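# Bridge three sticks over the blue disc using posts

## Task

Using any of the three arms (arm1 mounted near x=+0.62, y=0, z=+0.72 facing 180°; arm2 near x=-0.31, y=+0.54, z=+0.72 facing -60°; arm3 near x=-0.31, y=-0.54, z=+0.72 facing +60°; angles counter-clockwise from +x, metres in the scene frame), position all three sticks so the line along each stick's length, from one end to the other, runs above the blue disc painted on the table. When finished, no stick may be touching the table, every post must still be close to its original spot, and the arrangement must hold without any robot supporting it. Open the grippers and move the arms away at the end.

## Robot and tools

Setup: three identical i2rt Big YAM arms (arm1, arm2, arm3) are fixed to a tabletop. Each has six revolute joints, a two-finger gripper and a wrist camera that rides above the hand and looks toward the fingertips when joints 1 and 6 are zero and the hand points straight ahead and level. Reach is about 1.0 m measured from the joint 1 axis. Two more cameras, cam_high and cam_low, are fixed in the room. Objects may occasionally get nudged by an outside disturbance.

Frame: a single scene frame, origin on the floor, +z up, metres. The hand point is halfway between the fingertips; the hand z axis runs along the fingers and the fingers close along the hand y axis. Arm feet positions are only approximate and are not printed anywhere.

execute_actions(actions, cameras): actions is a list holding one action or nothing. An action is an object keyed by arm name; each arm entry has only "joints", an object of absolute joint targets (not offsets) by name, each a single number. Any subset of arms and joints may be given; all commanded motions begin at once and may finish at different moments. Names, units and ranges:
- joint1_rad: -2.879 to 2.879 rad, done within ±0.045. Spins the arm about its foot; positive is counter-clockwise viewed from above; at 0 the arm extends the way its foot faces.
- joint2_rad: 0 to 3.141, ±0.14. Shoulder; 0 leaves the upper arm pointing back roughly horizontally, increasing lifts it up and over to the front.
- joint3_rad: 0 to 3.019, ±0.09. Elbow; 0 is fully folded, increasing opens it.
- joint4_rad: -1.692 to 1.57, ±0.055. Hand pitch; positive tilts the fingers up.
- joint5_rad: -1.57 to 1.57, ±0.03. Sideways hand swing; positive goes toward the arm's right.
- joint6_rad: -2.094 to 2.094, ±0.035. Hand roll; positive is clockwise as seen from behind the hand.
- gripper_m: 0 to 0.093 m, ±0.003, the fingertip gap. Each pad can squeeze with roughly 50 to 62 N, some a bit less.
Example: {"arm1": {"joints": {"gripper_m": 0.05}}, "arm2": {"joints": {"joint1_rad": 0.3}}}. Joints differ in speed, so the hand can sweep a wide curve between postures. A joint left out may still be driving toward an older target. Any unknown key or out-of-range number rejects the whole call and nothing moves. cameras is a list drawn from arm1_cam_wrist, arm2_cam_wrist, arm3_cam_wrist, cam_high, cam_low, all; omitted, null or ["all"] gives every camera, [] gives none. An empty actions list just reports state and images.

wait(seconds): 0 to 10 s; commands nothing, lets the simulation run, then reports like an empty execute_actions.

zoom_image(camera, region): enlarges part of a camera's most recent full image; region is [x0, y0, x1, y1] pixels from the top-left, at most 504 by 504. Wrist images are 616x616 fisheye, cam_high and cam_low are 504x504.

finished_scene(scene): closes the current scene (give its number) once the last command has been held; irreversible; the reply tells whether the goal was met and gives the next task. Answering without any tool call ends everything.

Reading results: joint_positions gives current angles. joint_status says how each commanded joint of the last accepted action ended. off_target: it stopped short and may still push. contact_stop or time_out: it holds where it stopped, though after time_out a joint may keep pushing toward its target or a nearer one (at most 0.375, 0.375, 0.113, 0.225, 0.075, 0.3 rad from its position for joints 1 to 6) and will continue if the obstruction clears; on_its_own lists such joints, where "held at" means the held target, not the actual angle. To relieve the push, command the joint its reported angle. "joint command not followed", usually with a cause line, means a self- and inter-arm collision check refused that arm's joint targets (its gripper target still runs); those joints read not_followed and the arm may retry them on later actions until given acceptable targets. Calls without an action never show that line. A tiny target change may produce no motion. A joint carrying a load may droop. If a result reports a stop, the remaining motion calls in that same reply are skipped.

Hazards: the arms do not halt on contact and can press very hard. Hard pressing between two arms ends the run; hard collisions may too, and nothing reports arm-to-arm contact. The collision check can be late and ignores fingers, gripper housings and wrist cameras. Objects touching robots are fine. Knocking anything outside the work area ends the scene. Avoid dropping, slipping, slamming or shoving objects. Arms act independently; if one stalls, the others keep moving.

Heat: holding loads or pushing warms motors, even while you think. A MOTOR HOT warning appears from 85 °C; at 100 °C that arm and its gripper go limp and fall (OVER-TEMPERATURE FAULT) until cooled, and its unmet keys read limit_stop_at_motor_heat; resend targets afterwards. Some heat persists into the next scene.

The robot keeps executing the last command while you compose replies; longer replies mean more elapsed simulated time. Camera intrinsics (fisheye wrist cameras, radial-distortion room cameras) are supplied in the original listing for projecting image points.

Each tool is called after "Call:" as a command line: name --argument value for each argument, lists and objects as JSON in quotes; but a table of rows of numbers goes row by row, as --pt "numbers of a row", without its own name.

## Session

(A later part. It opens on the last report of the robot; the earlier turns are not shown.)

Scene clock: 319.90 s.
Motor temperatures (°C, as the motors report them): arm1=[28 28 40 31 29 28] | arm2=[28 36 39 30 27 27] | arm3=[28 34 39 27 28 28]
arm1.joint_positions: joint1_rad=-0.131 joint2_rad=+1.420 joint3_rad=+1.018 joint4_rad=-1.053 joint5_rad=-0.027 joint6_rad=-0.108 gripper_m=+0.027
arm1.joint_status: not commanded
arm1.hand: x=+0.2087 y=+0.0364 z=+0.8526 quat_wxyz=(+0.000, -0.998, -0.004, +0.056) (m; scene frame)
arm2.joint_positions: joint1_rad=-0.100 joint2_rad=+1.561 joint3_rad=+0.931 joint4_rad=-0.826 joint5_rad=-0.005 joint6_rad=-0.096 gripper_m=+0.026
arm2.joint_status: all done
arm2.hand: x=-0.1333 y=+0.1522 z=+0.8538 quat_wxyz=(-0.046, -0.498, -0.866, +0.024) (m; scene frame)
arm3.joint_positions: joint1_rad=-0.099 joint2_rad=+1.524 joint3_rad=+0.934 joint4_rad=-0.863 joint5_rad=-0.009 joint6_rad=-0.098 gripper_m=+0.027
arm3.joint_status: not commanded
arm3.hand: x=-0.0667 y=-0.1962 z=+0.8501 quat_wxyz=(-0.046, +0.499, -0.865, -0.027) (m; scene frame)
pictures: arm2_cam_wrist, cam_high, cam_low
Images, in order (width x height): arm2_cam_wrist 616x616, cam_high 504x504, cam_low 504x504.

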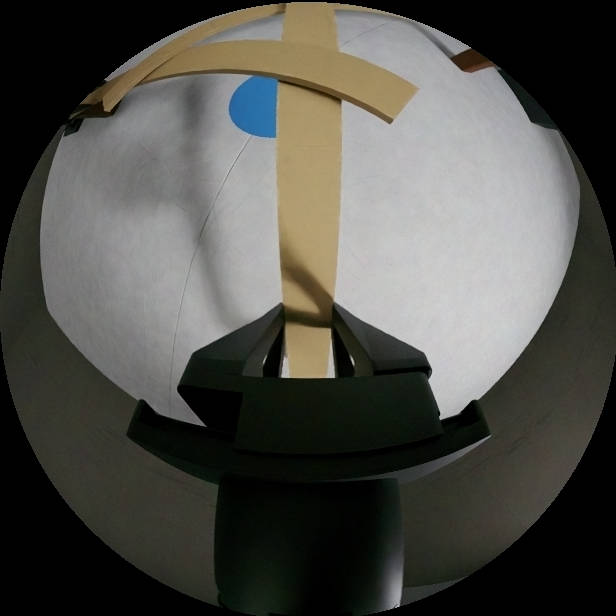

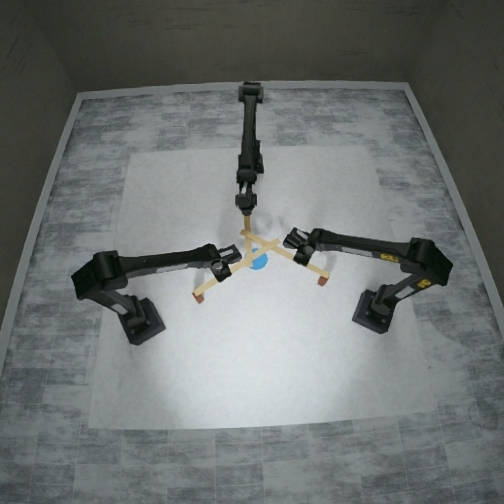

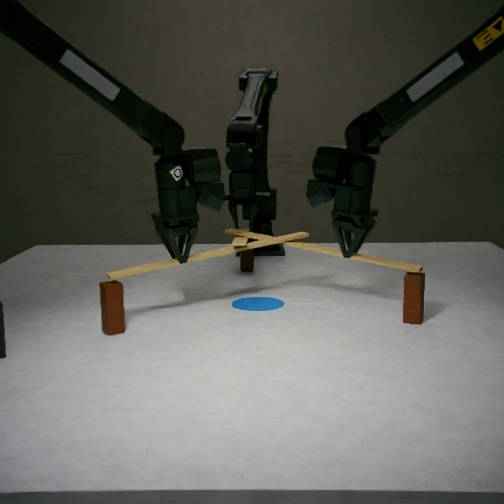

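Call:
zoom_image --camera "cam_low" --region '[80, 250, 170, 340]'

Call:
zoom_image --camera "cam_low" --region '[370, 245, 460, 335]'

Call:
zoom_image --camera "cam_low" --region '[200, 200, 330, 290]'

Call:
zoom_image --camera "cam_high" --region '[180, 200, 340, 315]'

Region (80, 250, 170, 340) of cam_low's 504x504 image, scaled by 5.600, with more detail than that image has.

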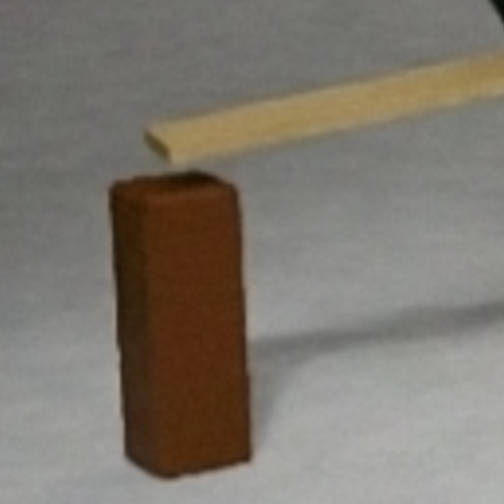

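Region (370, 245, 460, 335) of cam_low's 504x504 image, scaled by 5.600, with more detail than that image has.

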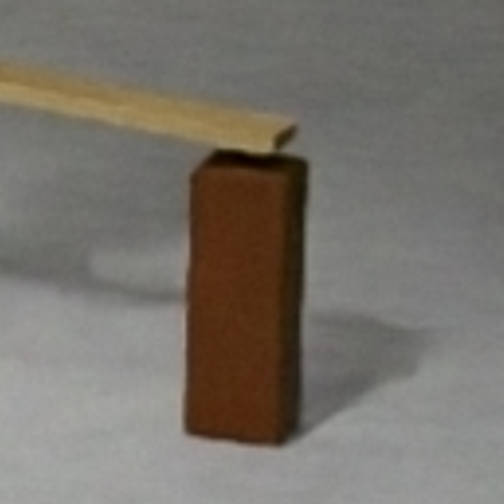

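Region (200, 200, 330, 290) of cam_low's 504x504 image, scaled by 3.877, with more detail than that image has; it fills the top 349 rows of this view, and the rest is white.

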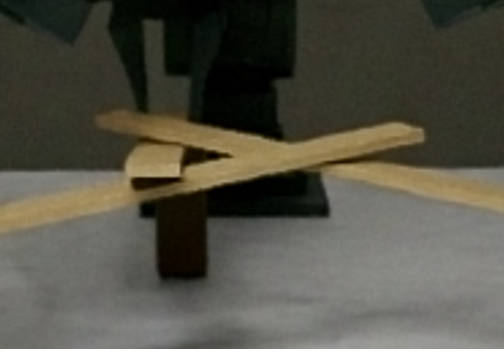

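Region (180, 200, 340, 315) of cam_high's 504x504 image, scaled by 3.150, with more detail than that image has; it fills the top 362 rows of this view, and the rest is white.

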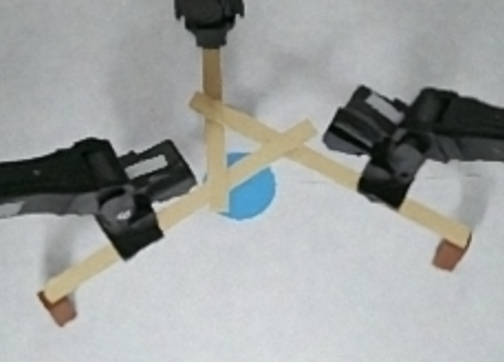

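Call:
execute_actions --actions '[]' --cameras '["arm1_cam_wrist", "arm2_cam_wrist", "arm3_cam_wrist"]'

Call:
zoom_image --camera "arm1_cam_wrist" --region '[50, 60, 170, 150]'

Call:
zoom_image --camera "arm2_cam_wrist" --region '[50, 60, 170, 150]'

Call:
zoom_image --camera "arm3_cam_wrist" --region '[50, 60, 170, 150]'

Scene clock: 332.10 s.
Motor temperatures (°C, as the motors report them): arm1=[28 28 39 31 29 28] | arm2=[28 36 38 30 27 27] | arm3=[28 34 39 27 28 28]
arm1.joint_positions: joint1_rad=-0.131 joint2_rad=+1.420 joint3_rad=+1.018 joint4_rad=-1.053 joint5_rad=-0.027 joint6_rad=-0.108 gripper_m=+0.027
arm1.joint_status: not commanded
arm1.hand: x=+0.2087 y=+0.0364 z=+0.8526 quat_wxyz=(+0.000, -0.998, -0.004, +0.056) (m; scene frame)
arm2.joint_positions: joint1_rad=-0.100 joint2_rad=+1.561 joint3_rad=+0.931 joint4_rad=-0.826 joint5_rad=-0.005 joint6_rad=-0.096 gripper_m=+0.026
arm2.joint_status: all done
arm2.hand: x=-0.1333 y=+0.1522 z=+0.8538 quat_wxyz=(-0.046, -0.498, -0.866, +0.024) (m; scene frame)
arm3.joint_positions: joint1_rad=-0.099 joint2_rad=+1.524 joint3_rad=+0.934 joint4_rad=-0.863 joint5_rad=-0.009 joint6_rad=-0.098 gripper_m=+0.027
arm3.joint_status: not commanded
arm3.hand: x=-0.0667 y=-0.1962 z=+0.8501 quat_wxyz=(-0.046, +0.499, -0.865, -0.027) (m; scene frame)
pictures: arm1_cam_wrist, arm2_cam_wrist, arm3_cam_wrist
Images, in order (width x height): arm1_cam_wrist 616x616, arm2_cam_wrist 616x616, arm3_cam_wrist 616x616.

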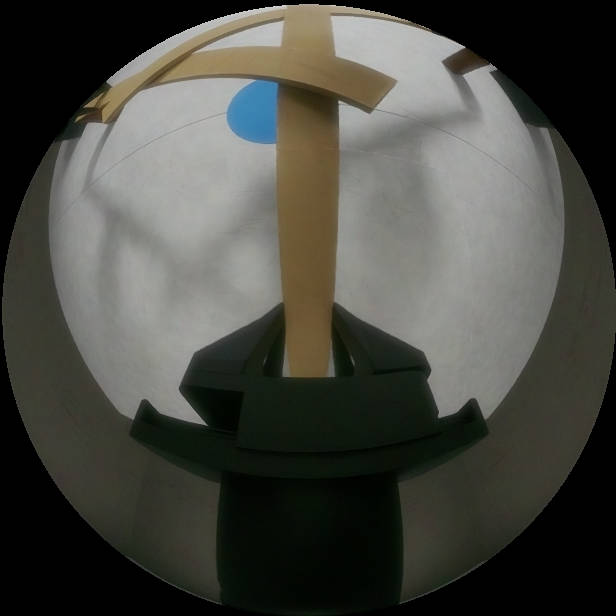

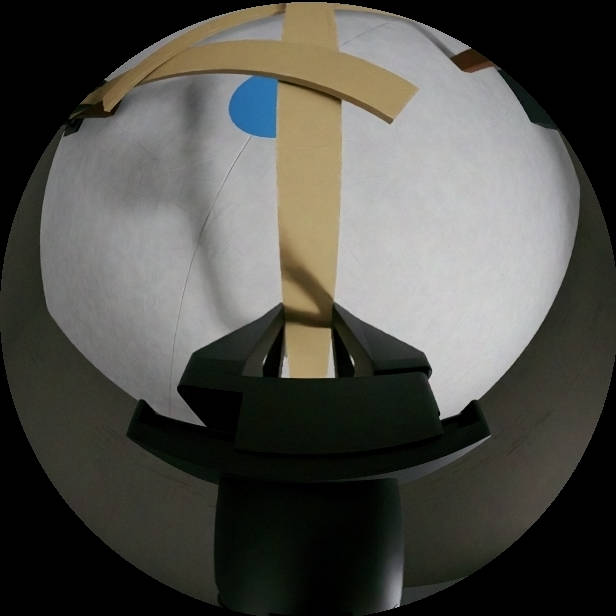

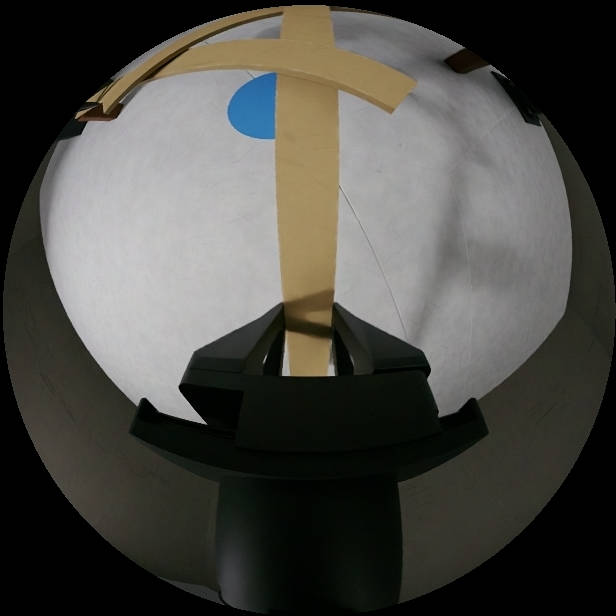

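Region (50, 60, 170, 150) of arm1_cam_wrist's 616x616 image, scaled by 4.200, with more detail than that image has; it fills the top 378 rows of this view, and the rest is white.

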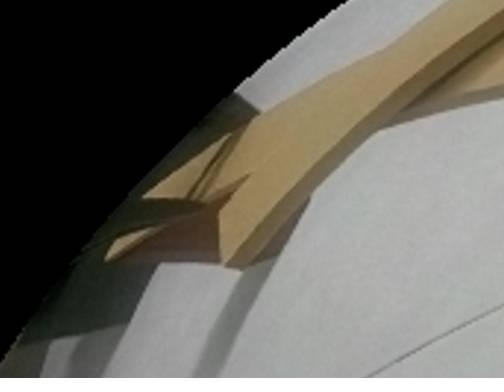

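Region (50, 60, 170, 150) of arm2_cam_wrist's 616x616 image, scaled by 4.200, with more detail than that image has; it fills the top 378 rows of this view, and the rest is white.

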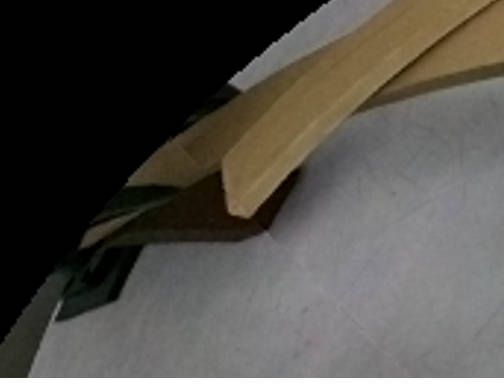

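Region (50, 60, 170, 150) of arm3_cam_wrist's 616x616 image, scaled by 4.200, with more detail than that image has; it fills the top 378 rows of this view, and the rest is white.

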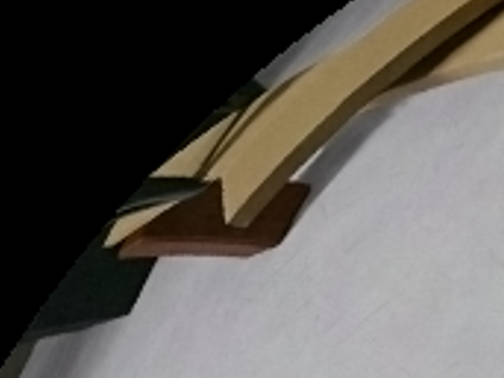

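Call:
execute_actions --actions '[{"arm1": {"joints": {"joint2_rad": 1.378, "joint4_rad": -1.006}}, "arm2": {"joints": {"joint2_rad": 1.510, "joint4_rad": -0.775}}, "arm3": {"joints": {"joint2_rad": 1.478, "joint4_rad": -0.820}}}]' --cameras '["cam_low"]'

Scene clock: 367.50 s.
Motor temperatures (°C, as the motors report them): arm1=[28 28 39 31 29 28] | arm2=[28 35 37 30 27 27] | arm3=[28 34 39 27 28 28]
arm1.joint_positions: joint1_rad=-0.131 joint2_rad=+1.387 joint3_rad=+1.018 joint4_rad=-1.025 joint5_rad=-0.027 joint6_rad=-0.108 gripper_m=+0.027
arm1.joint_status: all done
arm1.hand: x=+0.2020 y=+0.0369 z=+0.8664 quat_wxyz=(+0.003, -0.996, -0.004, +0.086) (m; scene frame)
arm2.joint_positions: joint1_rad=-0.100 joint2_rad=+1.525 joint3_rad=+0.931 joint4_rad=-0.789 joint5_rad=-0.005 joint6_rad=-0.096 gripper_m=+0.026
arm2.joint_status: all done
arm2.hand: x=-0.1285 y=+0.1414 z=+0.8693 quat_wxyz=(-0.075, -0.497, -0.863, +0.044) (m; scene frame)
arm3.joint_positions: joint1_rad=-0.099 joint2_rad=+1.489 joint3_rad=+0.934 joint4_rad=-0.840 joint5_rad=-0.009 joint6_rad=-0.098 gripper_m=+0.027
arm3.joint_status: all done
arm3.hand: x=-0.0619 y=-0.1895 z=+0.8649 quat_wxyz=(-0.073, +0.498, -0.863, -0.039) (m; scene frame)
pictures: cam_low
Images, in order (width x height): cam_low 504x504.

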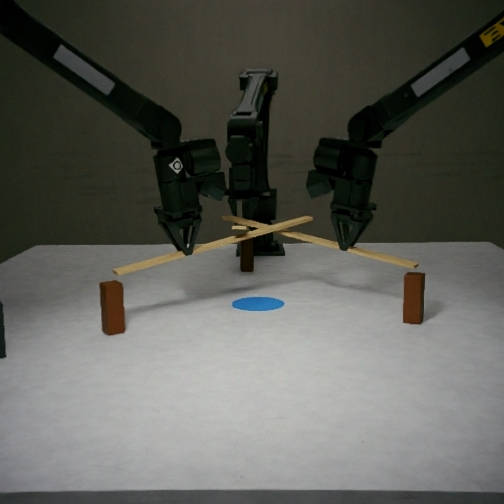

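Call:
execute_actions --actions '[{"arm1": {"joints": {"joint3_rad": 0.981, "joint4_rad": -0.999}}, "arm2": {"joints": {"joint2_rad": 1.553, "joint3_rad": 0.897}}, "arm3": {"joints": {"joint2_rad": 1.503, "joint3_rad": 0.913, "joint4_rad": -0.812}}}]'

Scene clock: 373.20 s.
Motor temperatures (°C, as the motors report them): arm1=[28 28 39 31 29 28] | arm2=[28 36 37 30 27 27] | arm3=[28 34 39 27 28 28]
arm1.joint_positions: joint1_rad=-0.131 joint2_rad=+1.387 joint3_rad=+0.982 joint4_rad=-1.016 joint5_rad=-0.027 joint6_rad=-0.108 gripper_m=+0.027
arm1.joint_status: all done
arm1.hand: x=+0.2138 y=+0.0359 z=+0.8526 quat_wxyz=(+0.002, -0.997, -0.004, +0.073) (m; scene frame)
arm2.joint_positions: joint1_rad=-0.100 joint2_rad=+1.543 joint3_rad=+0.904 joint4_rad=-0.787 joint5_rad=-0.005 joint6_rad=-0.096 gripper_m=+0.026
arm2.joint_status: all done
arm2.hand: x=-0.1339 y=+0.1536 z=+0.8532 quat_wxyz=(-0.058, -0.498, -0.865, +0.033) (m; scene frame)
arm3.joint_positions: joint1_rad=-0.099 joint2_rad=+1.502 joint3_rad=+0.909 joint4_rad=-0.830 joint5_rad=-0.009 joint6_rad=-0.098 gripper_m=+0.027
arm3.joint_status: all done
arm3.hand: x=-0.0677 y=-0.1975 z=+0.8511 quat_wxyz=(-0.060, +0.499, -0.864, -0.033) (m; scene frame)
pictures: arm1_cam_wrist, arm2_cam_wrist, arm3_cam_wrist, cam_high, cam_low
Images, in order (width x height): arm1_cam_wrist 616x616, arm2_cam_wrist 616x616, arm3_cam_wrist 616x616, cam_high 504x504, cam_low 504x504.

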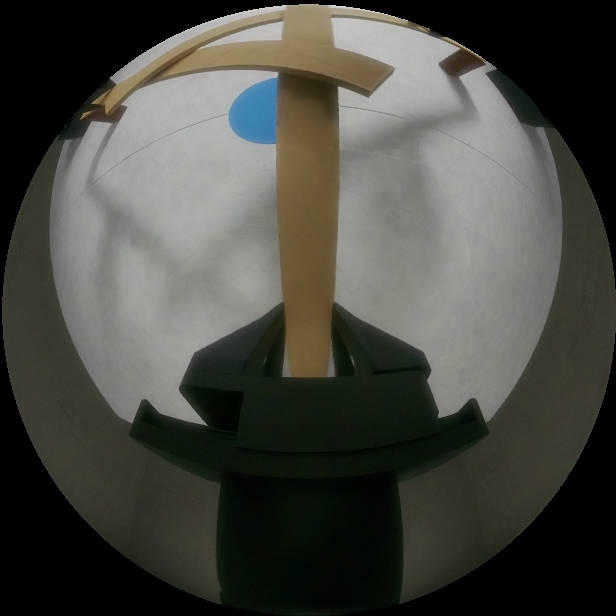

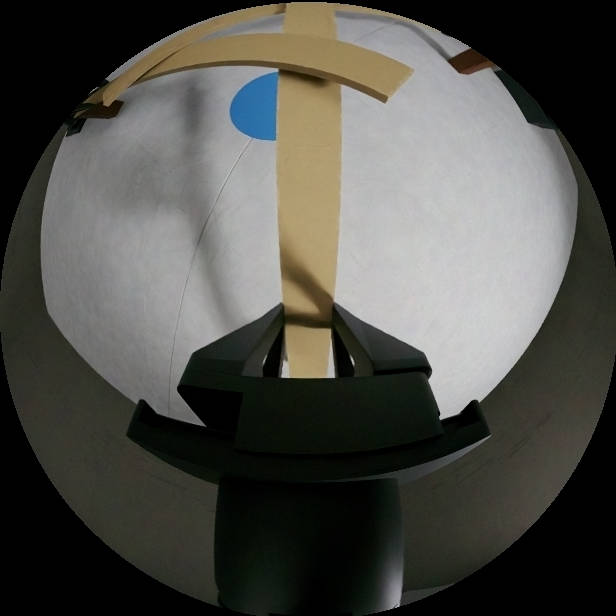

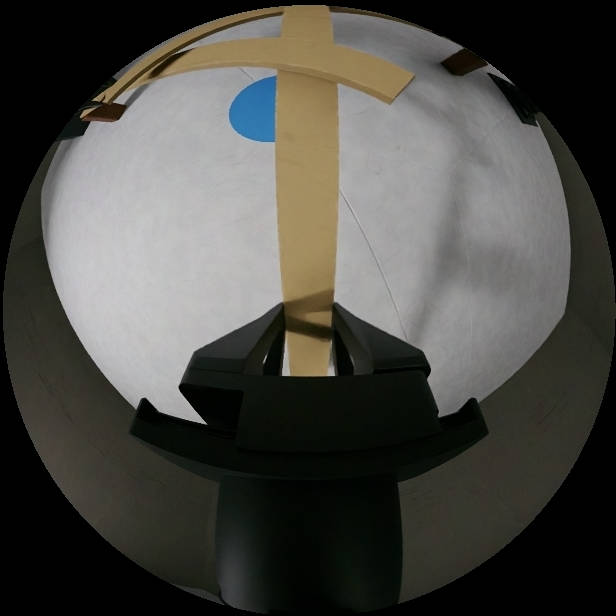

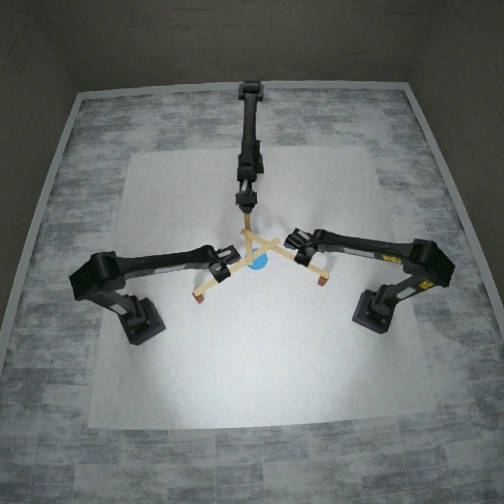

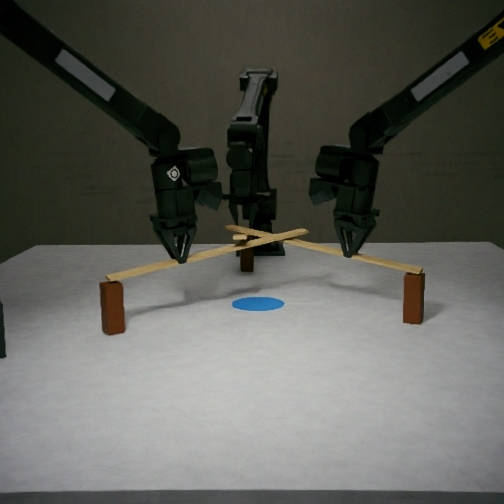

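Call:
zoom_image --camera "cam_low" --region '[80, 250, 170, 340]'

Call:
zoom_image --camera "cam_low" --region '[370, 245, 460, 335]'

Call:
zoom_image --camera "cam_low" --region '[200, 200, 330, 290]'

Call:
zoom_image --camera "arm3_cam_wrist" --region '[400, 10, 540, 120]'

Call:
zoom_image --camera "arm1_cam_wrist" --region '[400, 10, 540, 120]'

Region (80, 250, 170, 340) of cam_low's 504x504 image, scaled by 5.600, with more detail than that image has.

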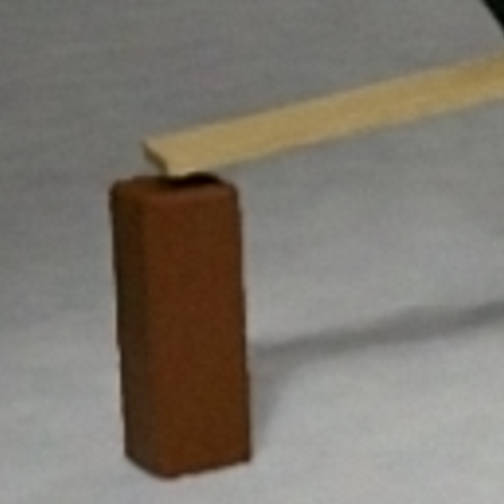

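Region (370, 245, 460, 335) of cam_low's 504x504 image, scaled by 5.600, with more detail than that image has.

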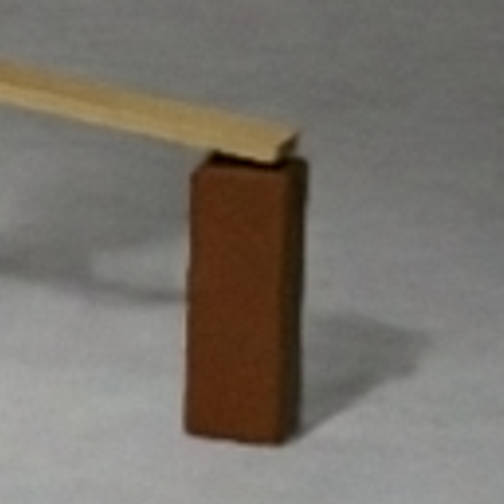

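Region (200, 200, 330, 290) of cam_low's 504x504 image, scaled by 3.877, with more detail than that image has; it fills the top 349 rows of this view, and the rest is white.

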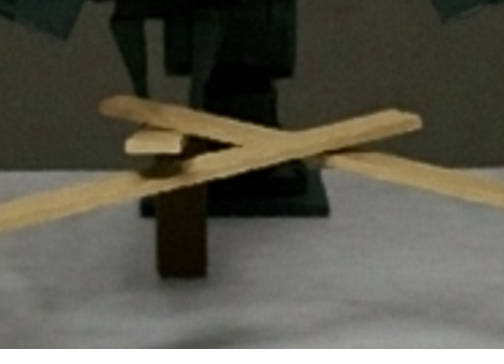

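Region (400, 10, 540, 120) of arm3_cam_wrist's 616x616 image, scaled by 3.600, with more detail than that image has; it fills the top 396 rows of this view, and the rest is white.

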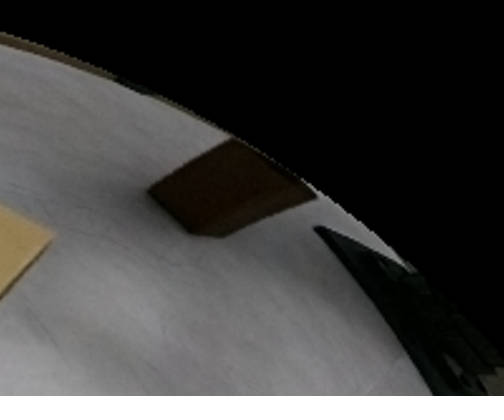

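Region (400, 10, 540, 120) of arm1_cam_wrist's 616x616 image, scaled by 3.600, with more detail than that image has; it fills the top 396 rows of this view, and the rest is white.

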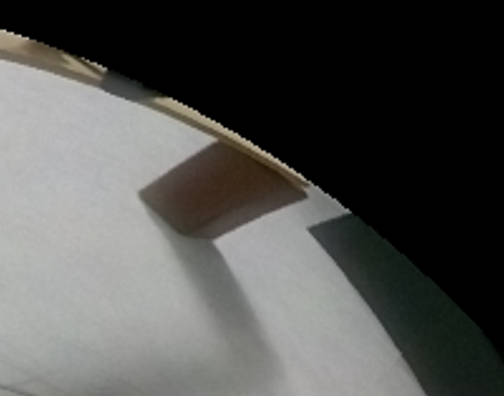

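Call:
execute_actions --actions '[{"arm1": {"joints": {"joint2_rad": 1.412}}, "arm2": {"joints": {"joint2_rad": 1.580, "joint4_rad": -0.759}}, "arm3": {"joints": {"joint2_rad": 1.524}}}]'

Call:
zoom_image --camera "cam_low" --region '[80, 250, 170, 340]'

Call:
zoom_image --camera "cam_low" --region '[370, 245, 460, 335]'

Call:
zoom_image --camera "cam_low" --region '[200, 200, 330, 290]'

Scene clock: 384.83 s.
Motor temperatures (°C, as the motors report them): arm1=[28 28 39 31 29 28] | arm2=[28 35 37 30 27 27] | arm3=[28 34 39 27 28 28]
arm1.joint_positions: joint1_rad=-0.131 joint2_rad=+1.414 joint3_rad=+0.982 joint4_rad=-1.016 joint5_rad=-0.027 joint6_rad=-0.108 gripper_m=+0.027
arm1.joint_status: all done
arm1.hand: x=+0.2142 y=+0.0360 z=+0.8422 quat_wxyz=(+0.000, -0.998, -0.004, +0.059) (m; scene frame)
arm2.joint_positions: joint1_rad=-0.100 joint2_rad=+1.566 joint3_rad=+0.904 joint4_rad=-0.772 joint5_rad=-0.005 joint6_rad=-0.096 gripper_m=+0.026
arm2.joint_status: all done
arm2.hand: x=-0.1333 y=+0.1525 z=+0.8445 quat_wxyz=(-0.055, -0.498, -0.865, +0.030) (m; scene frame)
arm3.joint_positions: joint1_rad=-0.099 joint2_rad=+1.523 joint3_rad=+0.909 joint4_rad=-0.830 joint5_rad=-0.009 joint6_rad=-0.098 gripper_m=+0.027
arm3.joint_status: all done
arm3.hand: x=-0.0687 y=-0.1989 z=+0.8430 quat_wxyz=(-0.050, +0.499, -0.865, -0.029) (m; scene frame)
pictures: arm1_cam_wrist, arm2_cam_wrist, arm3_cam_wrist, cam_high, cam_low
Images, in order (width x height): arm1_cam_wrist 616x616, arm2_cam_wrist 616x616, arm3_cam_wrist 616x616, cam_high 504x504, cam_low 504x504.

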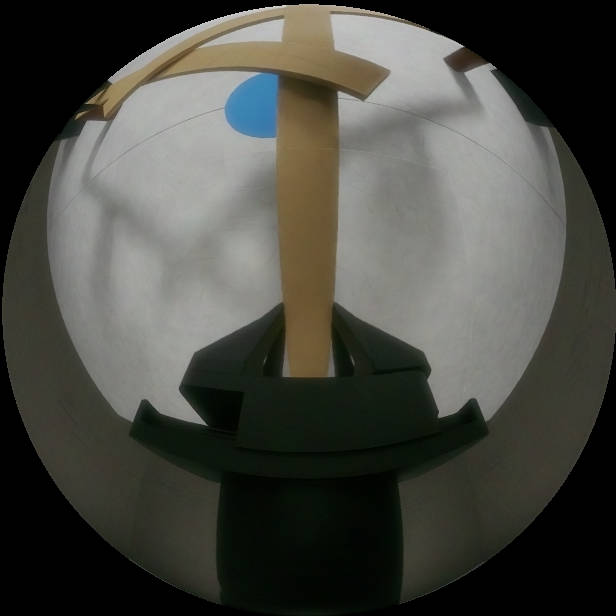

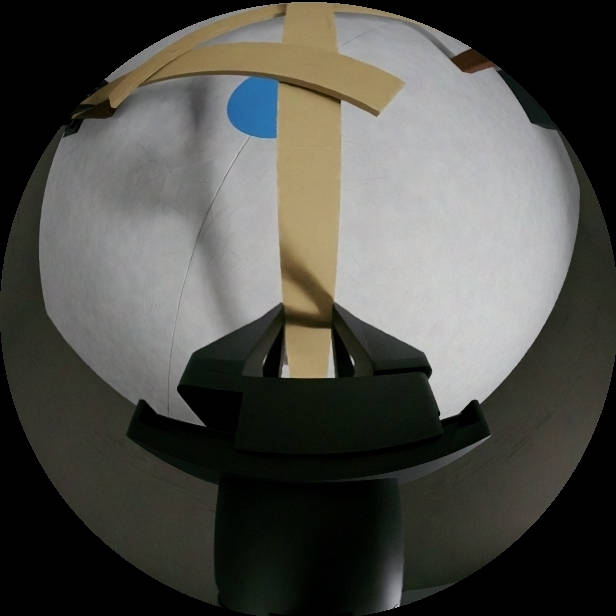

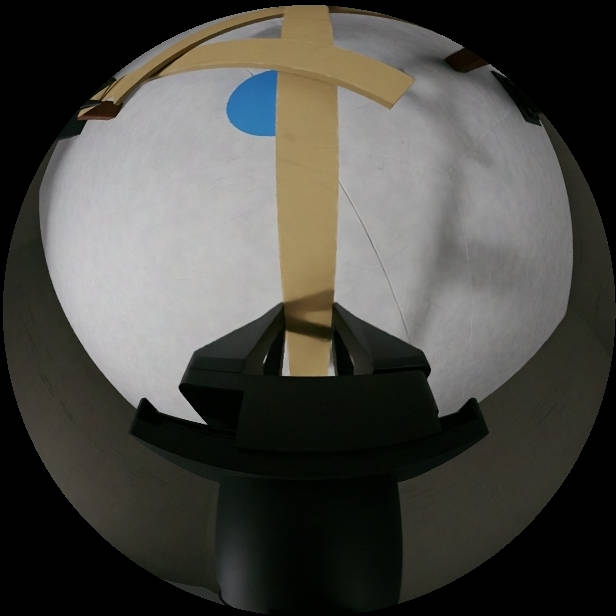

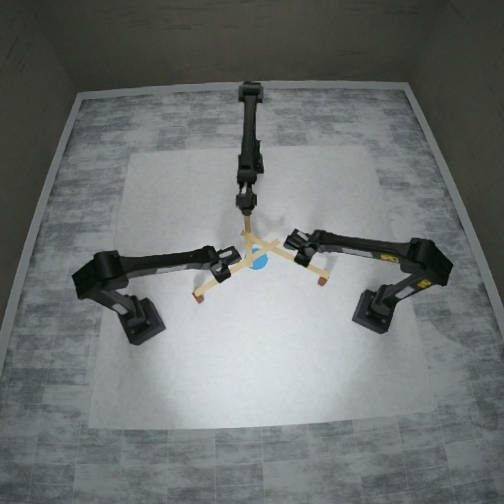

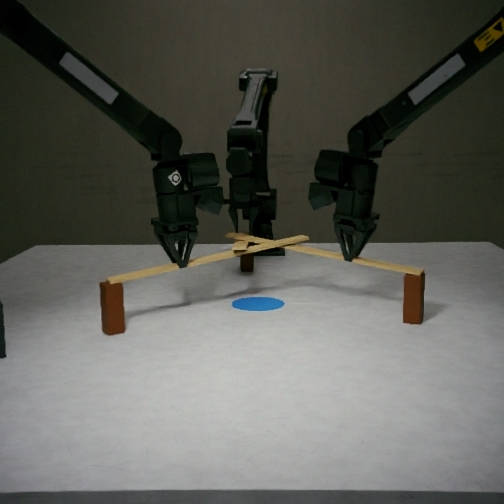

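Region (80, 250, 170, 340) of cam_low's 504x504 image, scaled by 5.600, with more detail than that image has.

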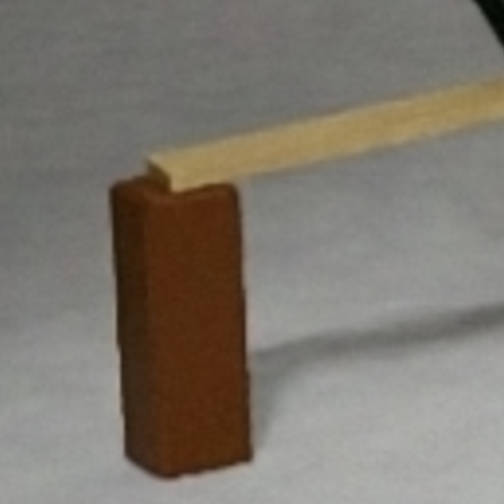

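Region (370, 245, 460, 335) of cam_low's 504x504 image, scaled by 5.600, with more detail than that image has.

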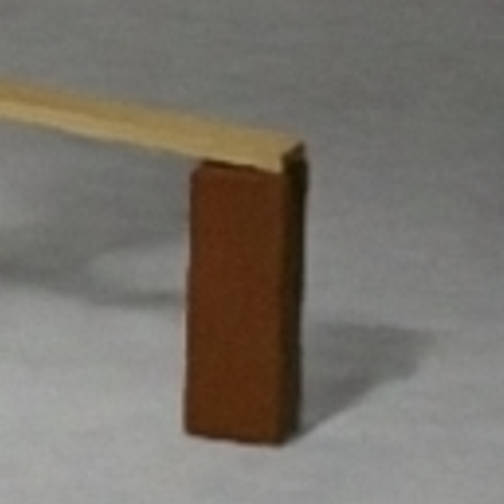

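Region (200, 200, 330, 290) of cam_low's 504x504 image, scaled by 3.877, with more detail than that image has; it fills the top 349 rows of this view, and the rest is white.

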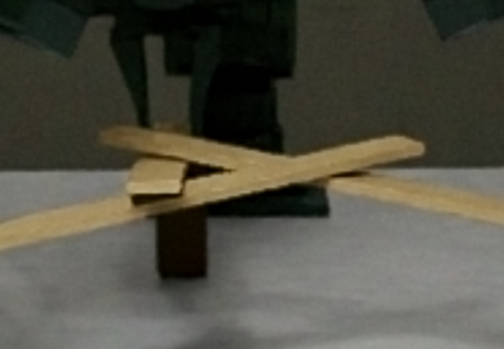

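Call:
execute_actions --actions '[{"arm1": {"joints": {"gripper_m": 0.05}}, "arm2": {"joints": {"gripper_m": 0.05}}, "arm3": {"joints": {"gripper_m": 0.05}}}]'

Scene clock: 389.03 s.
Motor temperatures (°C, as the motors report them): arm1=[28 28 39 31 29 28] | arm2=[28 35 37 30 27 27] | arm3=[28 34 39 27 28 28]
arm1.joint_positions: joint1_rad=-0.131 joint2_rad=+1.414 joint3_rad=+0.982 joint4_rad=-1.016 joint5_rad=-0.027 joint6_rad=-0.108 gripper_m=+0.050
arm1.joint_status: all done
arm1.hand: x=+0.2142 y=+0.0360 z=+0.8422 quat_wxyz=(+0.000, -0.998, -0.004, +0.059) (m; scene frame)
arm2.joint_positions: joint1_rad=-0.100 joint2_rad=+1.566 joint3_rad=+0.904 joint4_rad=-0.772 joint5_rad=-0.005 joint6_rad=-0.096 gripper_m=+0.050
arm2.joint_status: all done
arm2.hand: x=-0.1333 y=+0.1525 z=+0.8445 quat_wxyz=(-0.055, -0.498, -0.865, +0.030) (m; scene frame)
arm3.joint_positions: joint1_rad=-0.099 joint2_rad=+1.523 joint3_rad=+0.909 joint4_rad=-0.830 joint5_rad=-0.009 joint6_rad=-0.098 gripper_m=+0.050
arm3.joint_status: all done
arm3.hand: x=-0.0687 y=-0.1989 z=+0.8430 quat_wxyz=(-0.050, +0.499, -0.865, -0.029) (m; scene frame)
pictures: arm1_cam_wrist, arm2_cam_wrist, arm3_cam_wrist, cam_high, cam_low
Images, in order (width x height): arm1_cam_wrist 616x616, arm2_cam_wrist 616x616, arm3_cam_wrist 616x616, cam_high 504x504, cam_low 504x504.

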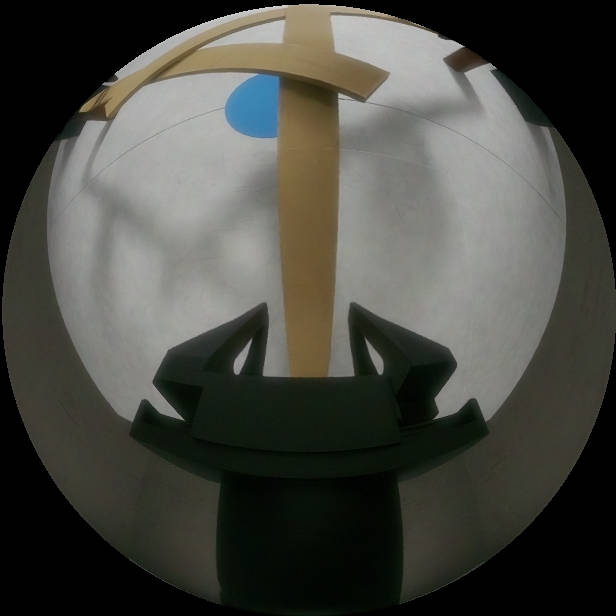

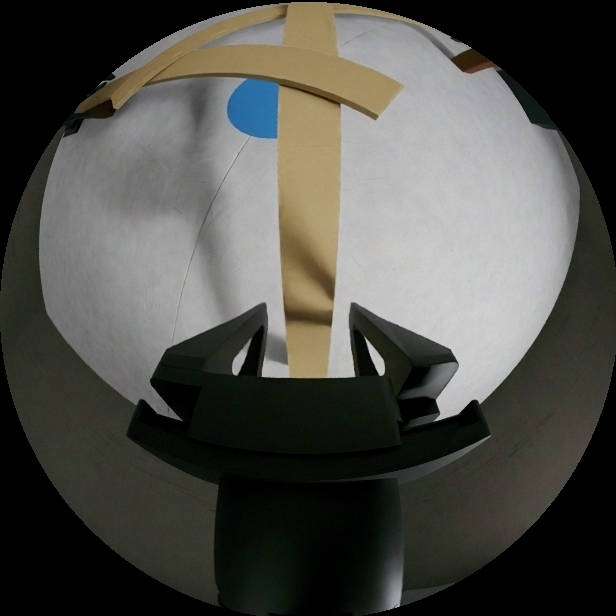

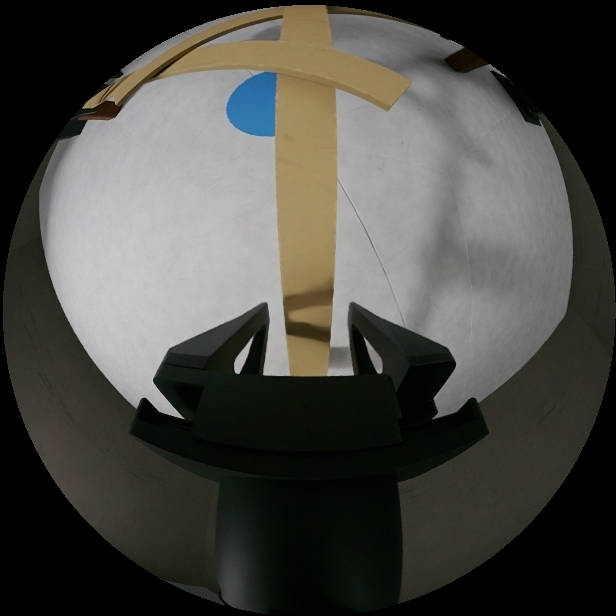

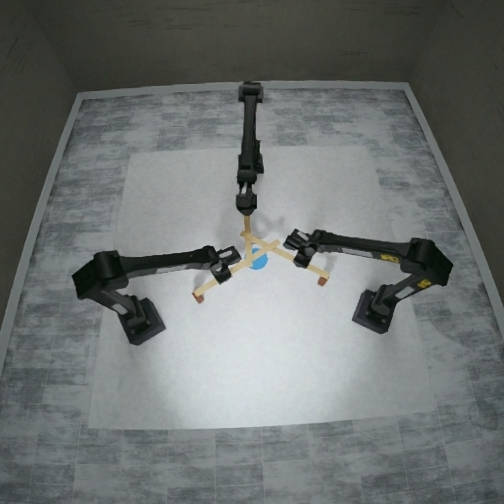

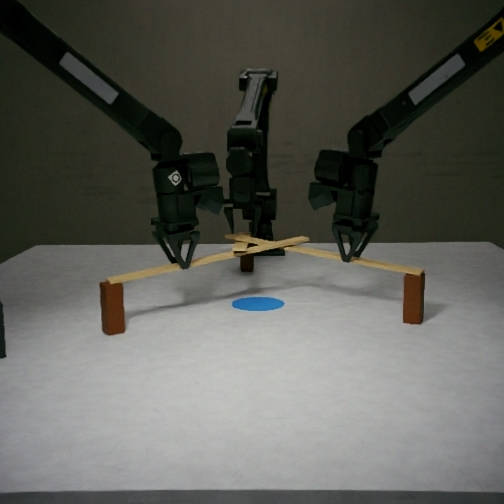

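Call:
execute_actions --actions '[{"arm1": {"joints": {"joint2_rad": 0.85}}, "arm2": {"joints": {"joint2_rad": 0.95}}, "arm3": {"joints": {"joint2_rad": 0.92}}}]'

Scene clock: 392.13 s.
Motor temperatures (°C, as the motors report them): arm1=[28 28 39 31 29 28] | arm2=[28 35 37 30 27 27] | arm3=[28 34 39 27 28 28]
arm1.joint_positions: joint1_rad=-0.131 joint2_rad=+0.848 joint3_rad=+0.982 joint4_rad=-1.016 joint5_rad=-0.027 joint6_rad=-0.108 gripper_m=+0.050
arm1.joint_status: all done
arm1.hand: x=+0.2623 y=+0.0279 z=+1.0519 quat_wxyz=(+0.029, -0.942, -0.009, +0.334) (m; scene frame)
arm2.joint_positions: joint1_rad=-0.100 joint2_rad=+0.941 joint3_rad=+0.900 joint4_rad=-0.770 joint5_rad=-0.005 joint6_rad=-0.096 gripper_m=+0.050
arm2.joint_status: all done
arm2.hand: x=-0.1417 y=+0.1651 z=+1.0959 quat_wxyz=(-0.301, -0.465, -0.807, +0.206) (m; scene frame)
arm3.joint_positions: joint1_rad=-0.099 joint2_rad=+0.914 joint3_rad=+0.906 joint4_rad=-0.829 joint5_rad=-0.009 joint6_rad=-0.098 gripper_m=+0.050
arm3.joint_status: all done
arm3.hand: x=-0.0806 y=-0.2165 z=+1.0811 quat_wxyz=(-0.320, +0.468, -0.810, -0.151) (m; scene frame)
pictures: arm1_cam_wrist, arm2_cam_wrist, arm3_cam_wrist, cam_high, cam_low
Images, in order (width x height): arm1_cam_wrist 616x616, arm2_cam_wrist 616x616, arm3_cam_wrist 616x616, cam_high 504x504, cam_low 504x504.

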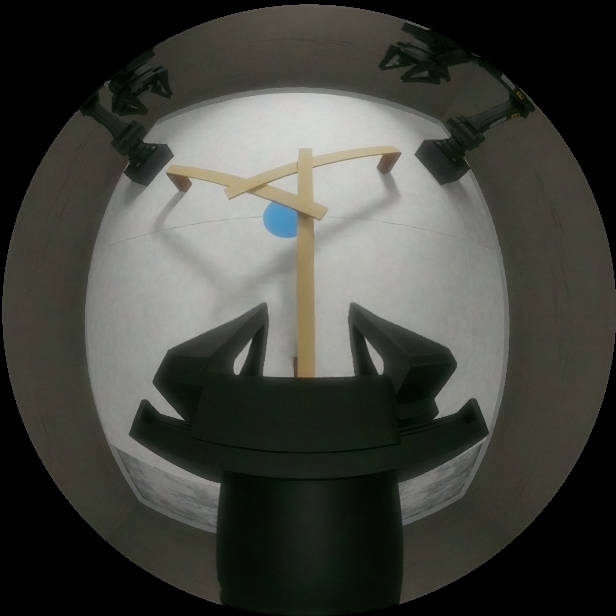

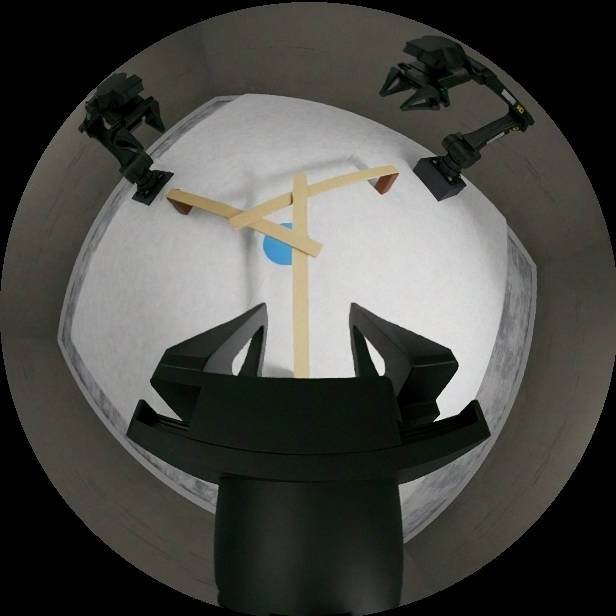

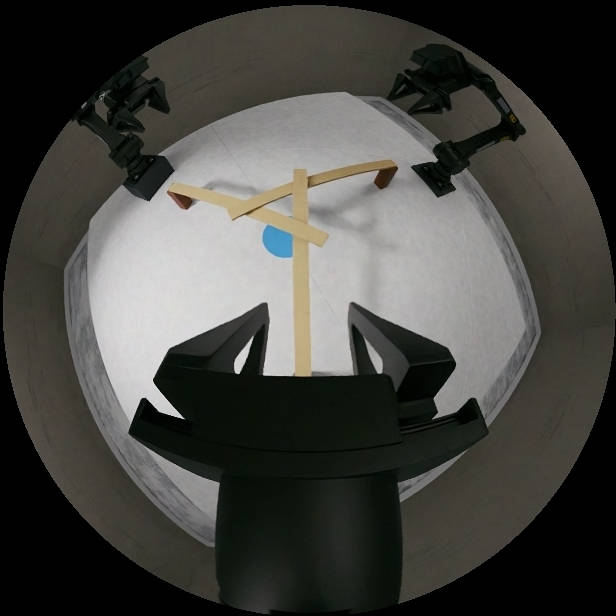

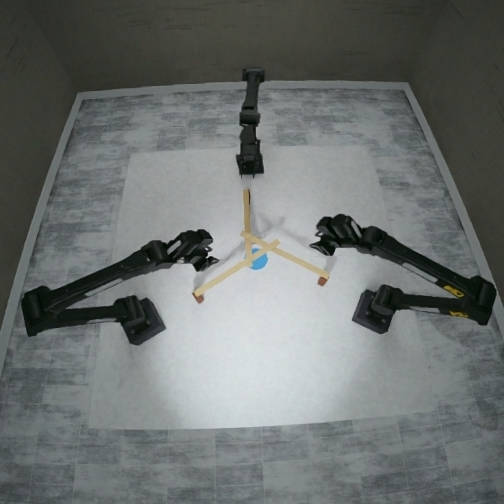

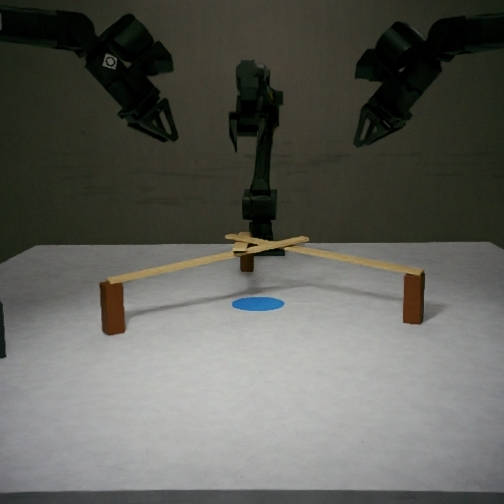

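Call:
zoom_image --camera "arm1_cam_wrist" --region '[220, 140, 360, 260]'

Call:
zoom_image --camera "arm2_cam_wrist" --region '[220, 165, 360, 285]'

Call:
zoom_image --camera "arm3_cam_wrist" --region '[220, 160, 360, 280]'

Call:
zoom_image --camera "cam_high" --region '[180, 170, 340, 315]'

Region (220, 140, 360, 260) of arm1_cam_wrist's 616x616 image, scaled by 3.600, with more detail than that image has; it fills the top 432 rows of this view, and the rest is white.

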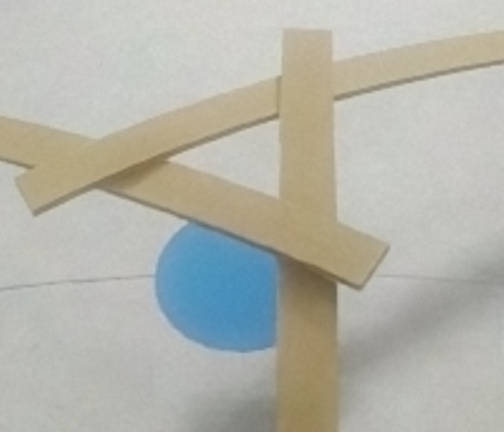

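Region (220, 165, 360, 285) of arm2_cam_wrist's 616x616 image, scaled by 3.600, with more detail than that image has; it fills the top 432 rows of this view, and the rest is white.

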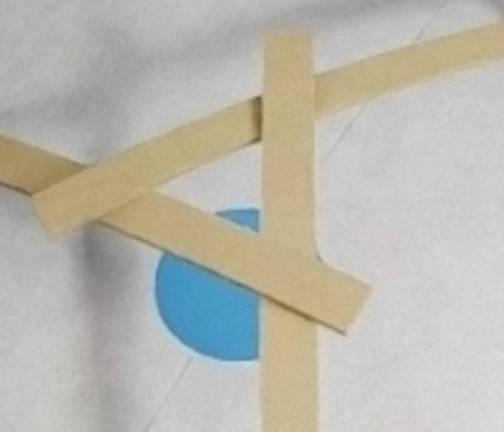

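Region (220, 160, 360, 280) of arm3_cam_wrist's 616x616 image, scaled by 3.600, with more detail than that image has; it fills the top 432 rows of this view, and the rest is white.

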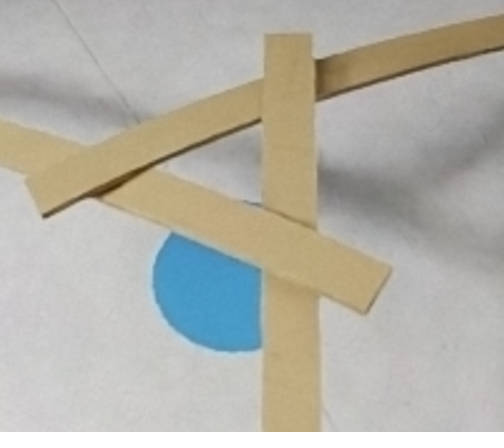

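Region (180, 170, 340, 315) of cam_high's 504x504 image, scaled by 3.150, with more detail than that image has; it fills the top 457 rows of this view, and the rest is white.

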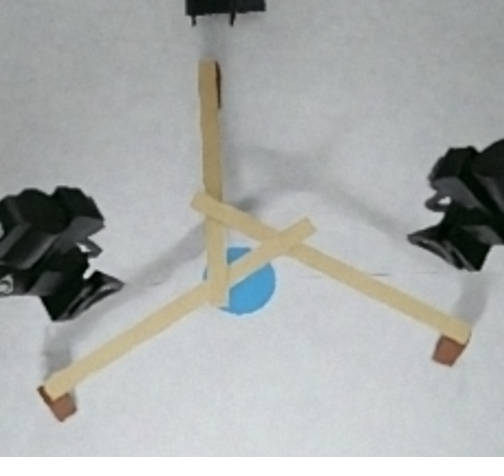

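Call:
finished_scene --scene 1

The scene is finished: the task was done.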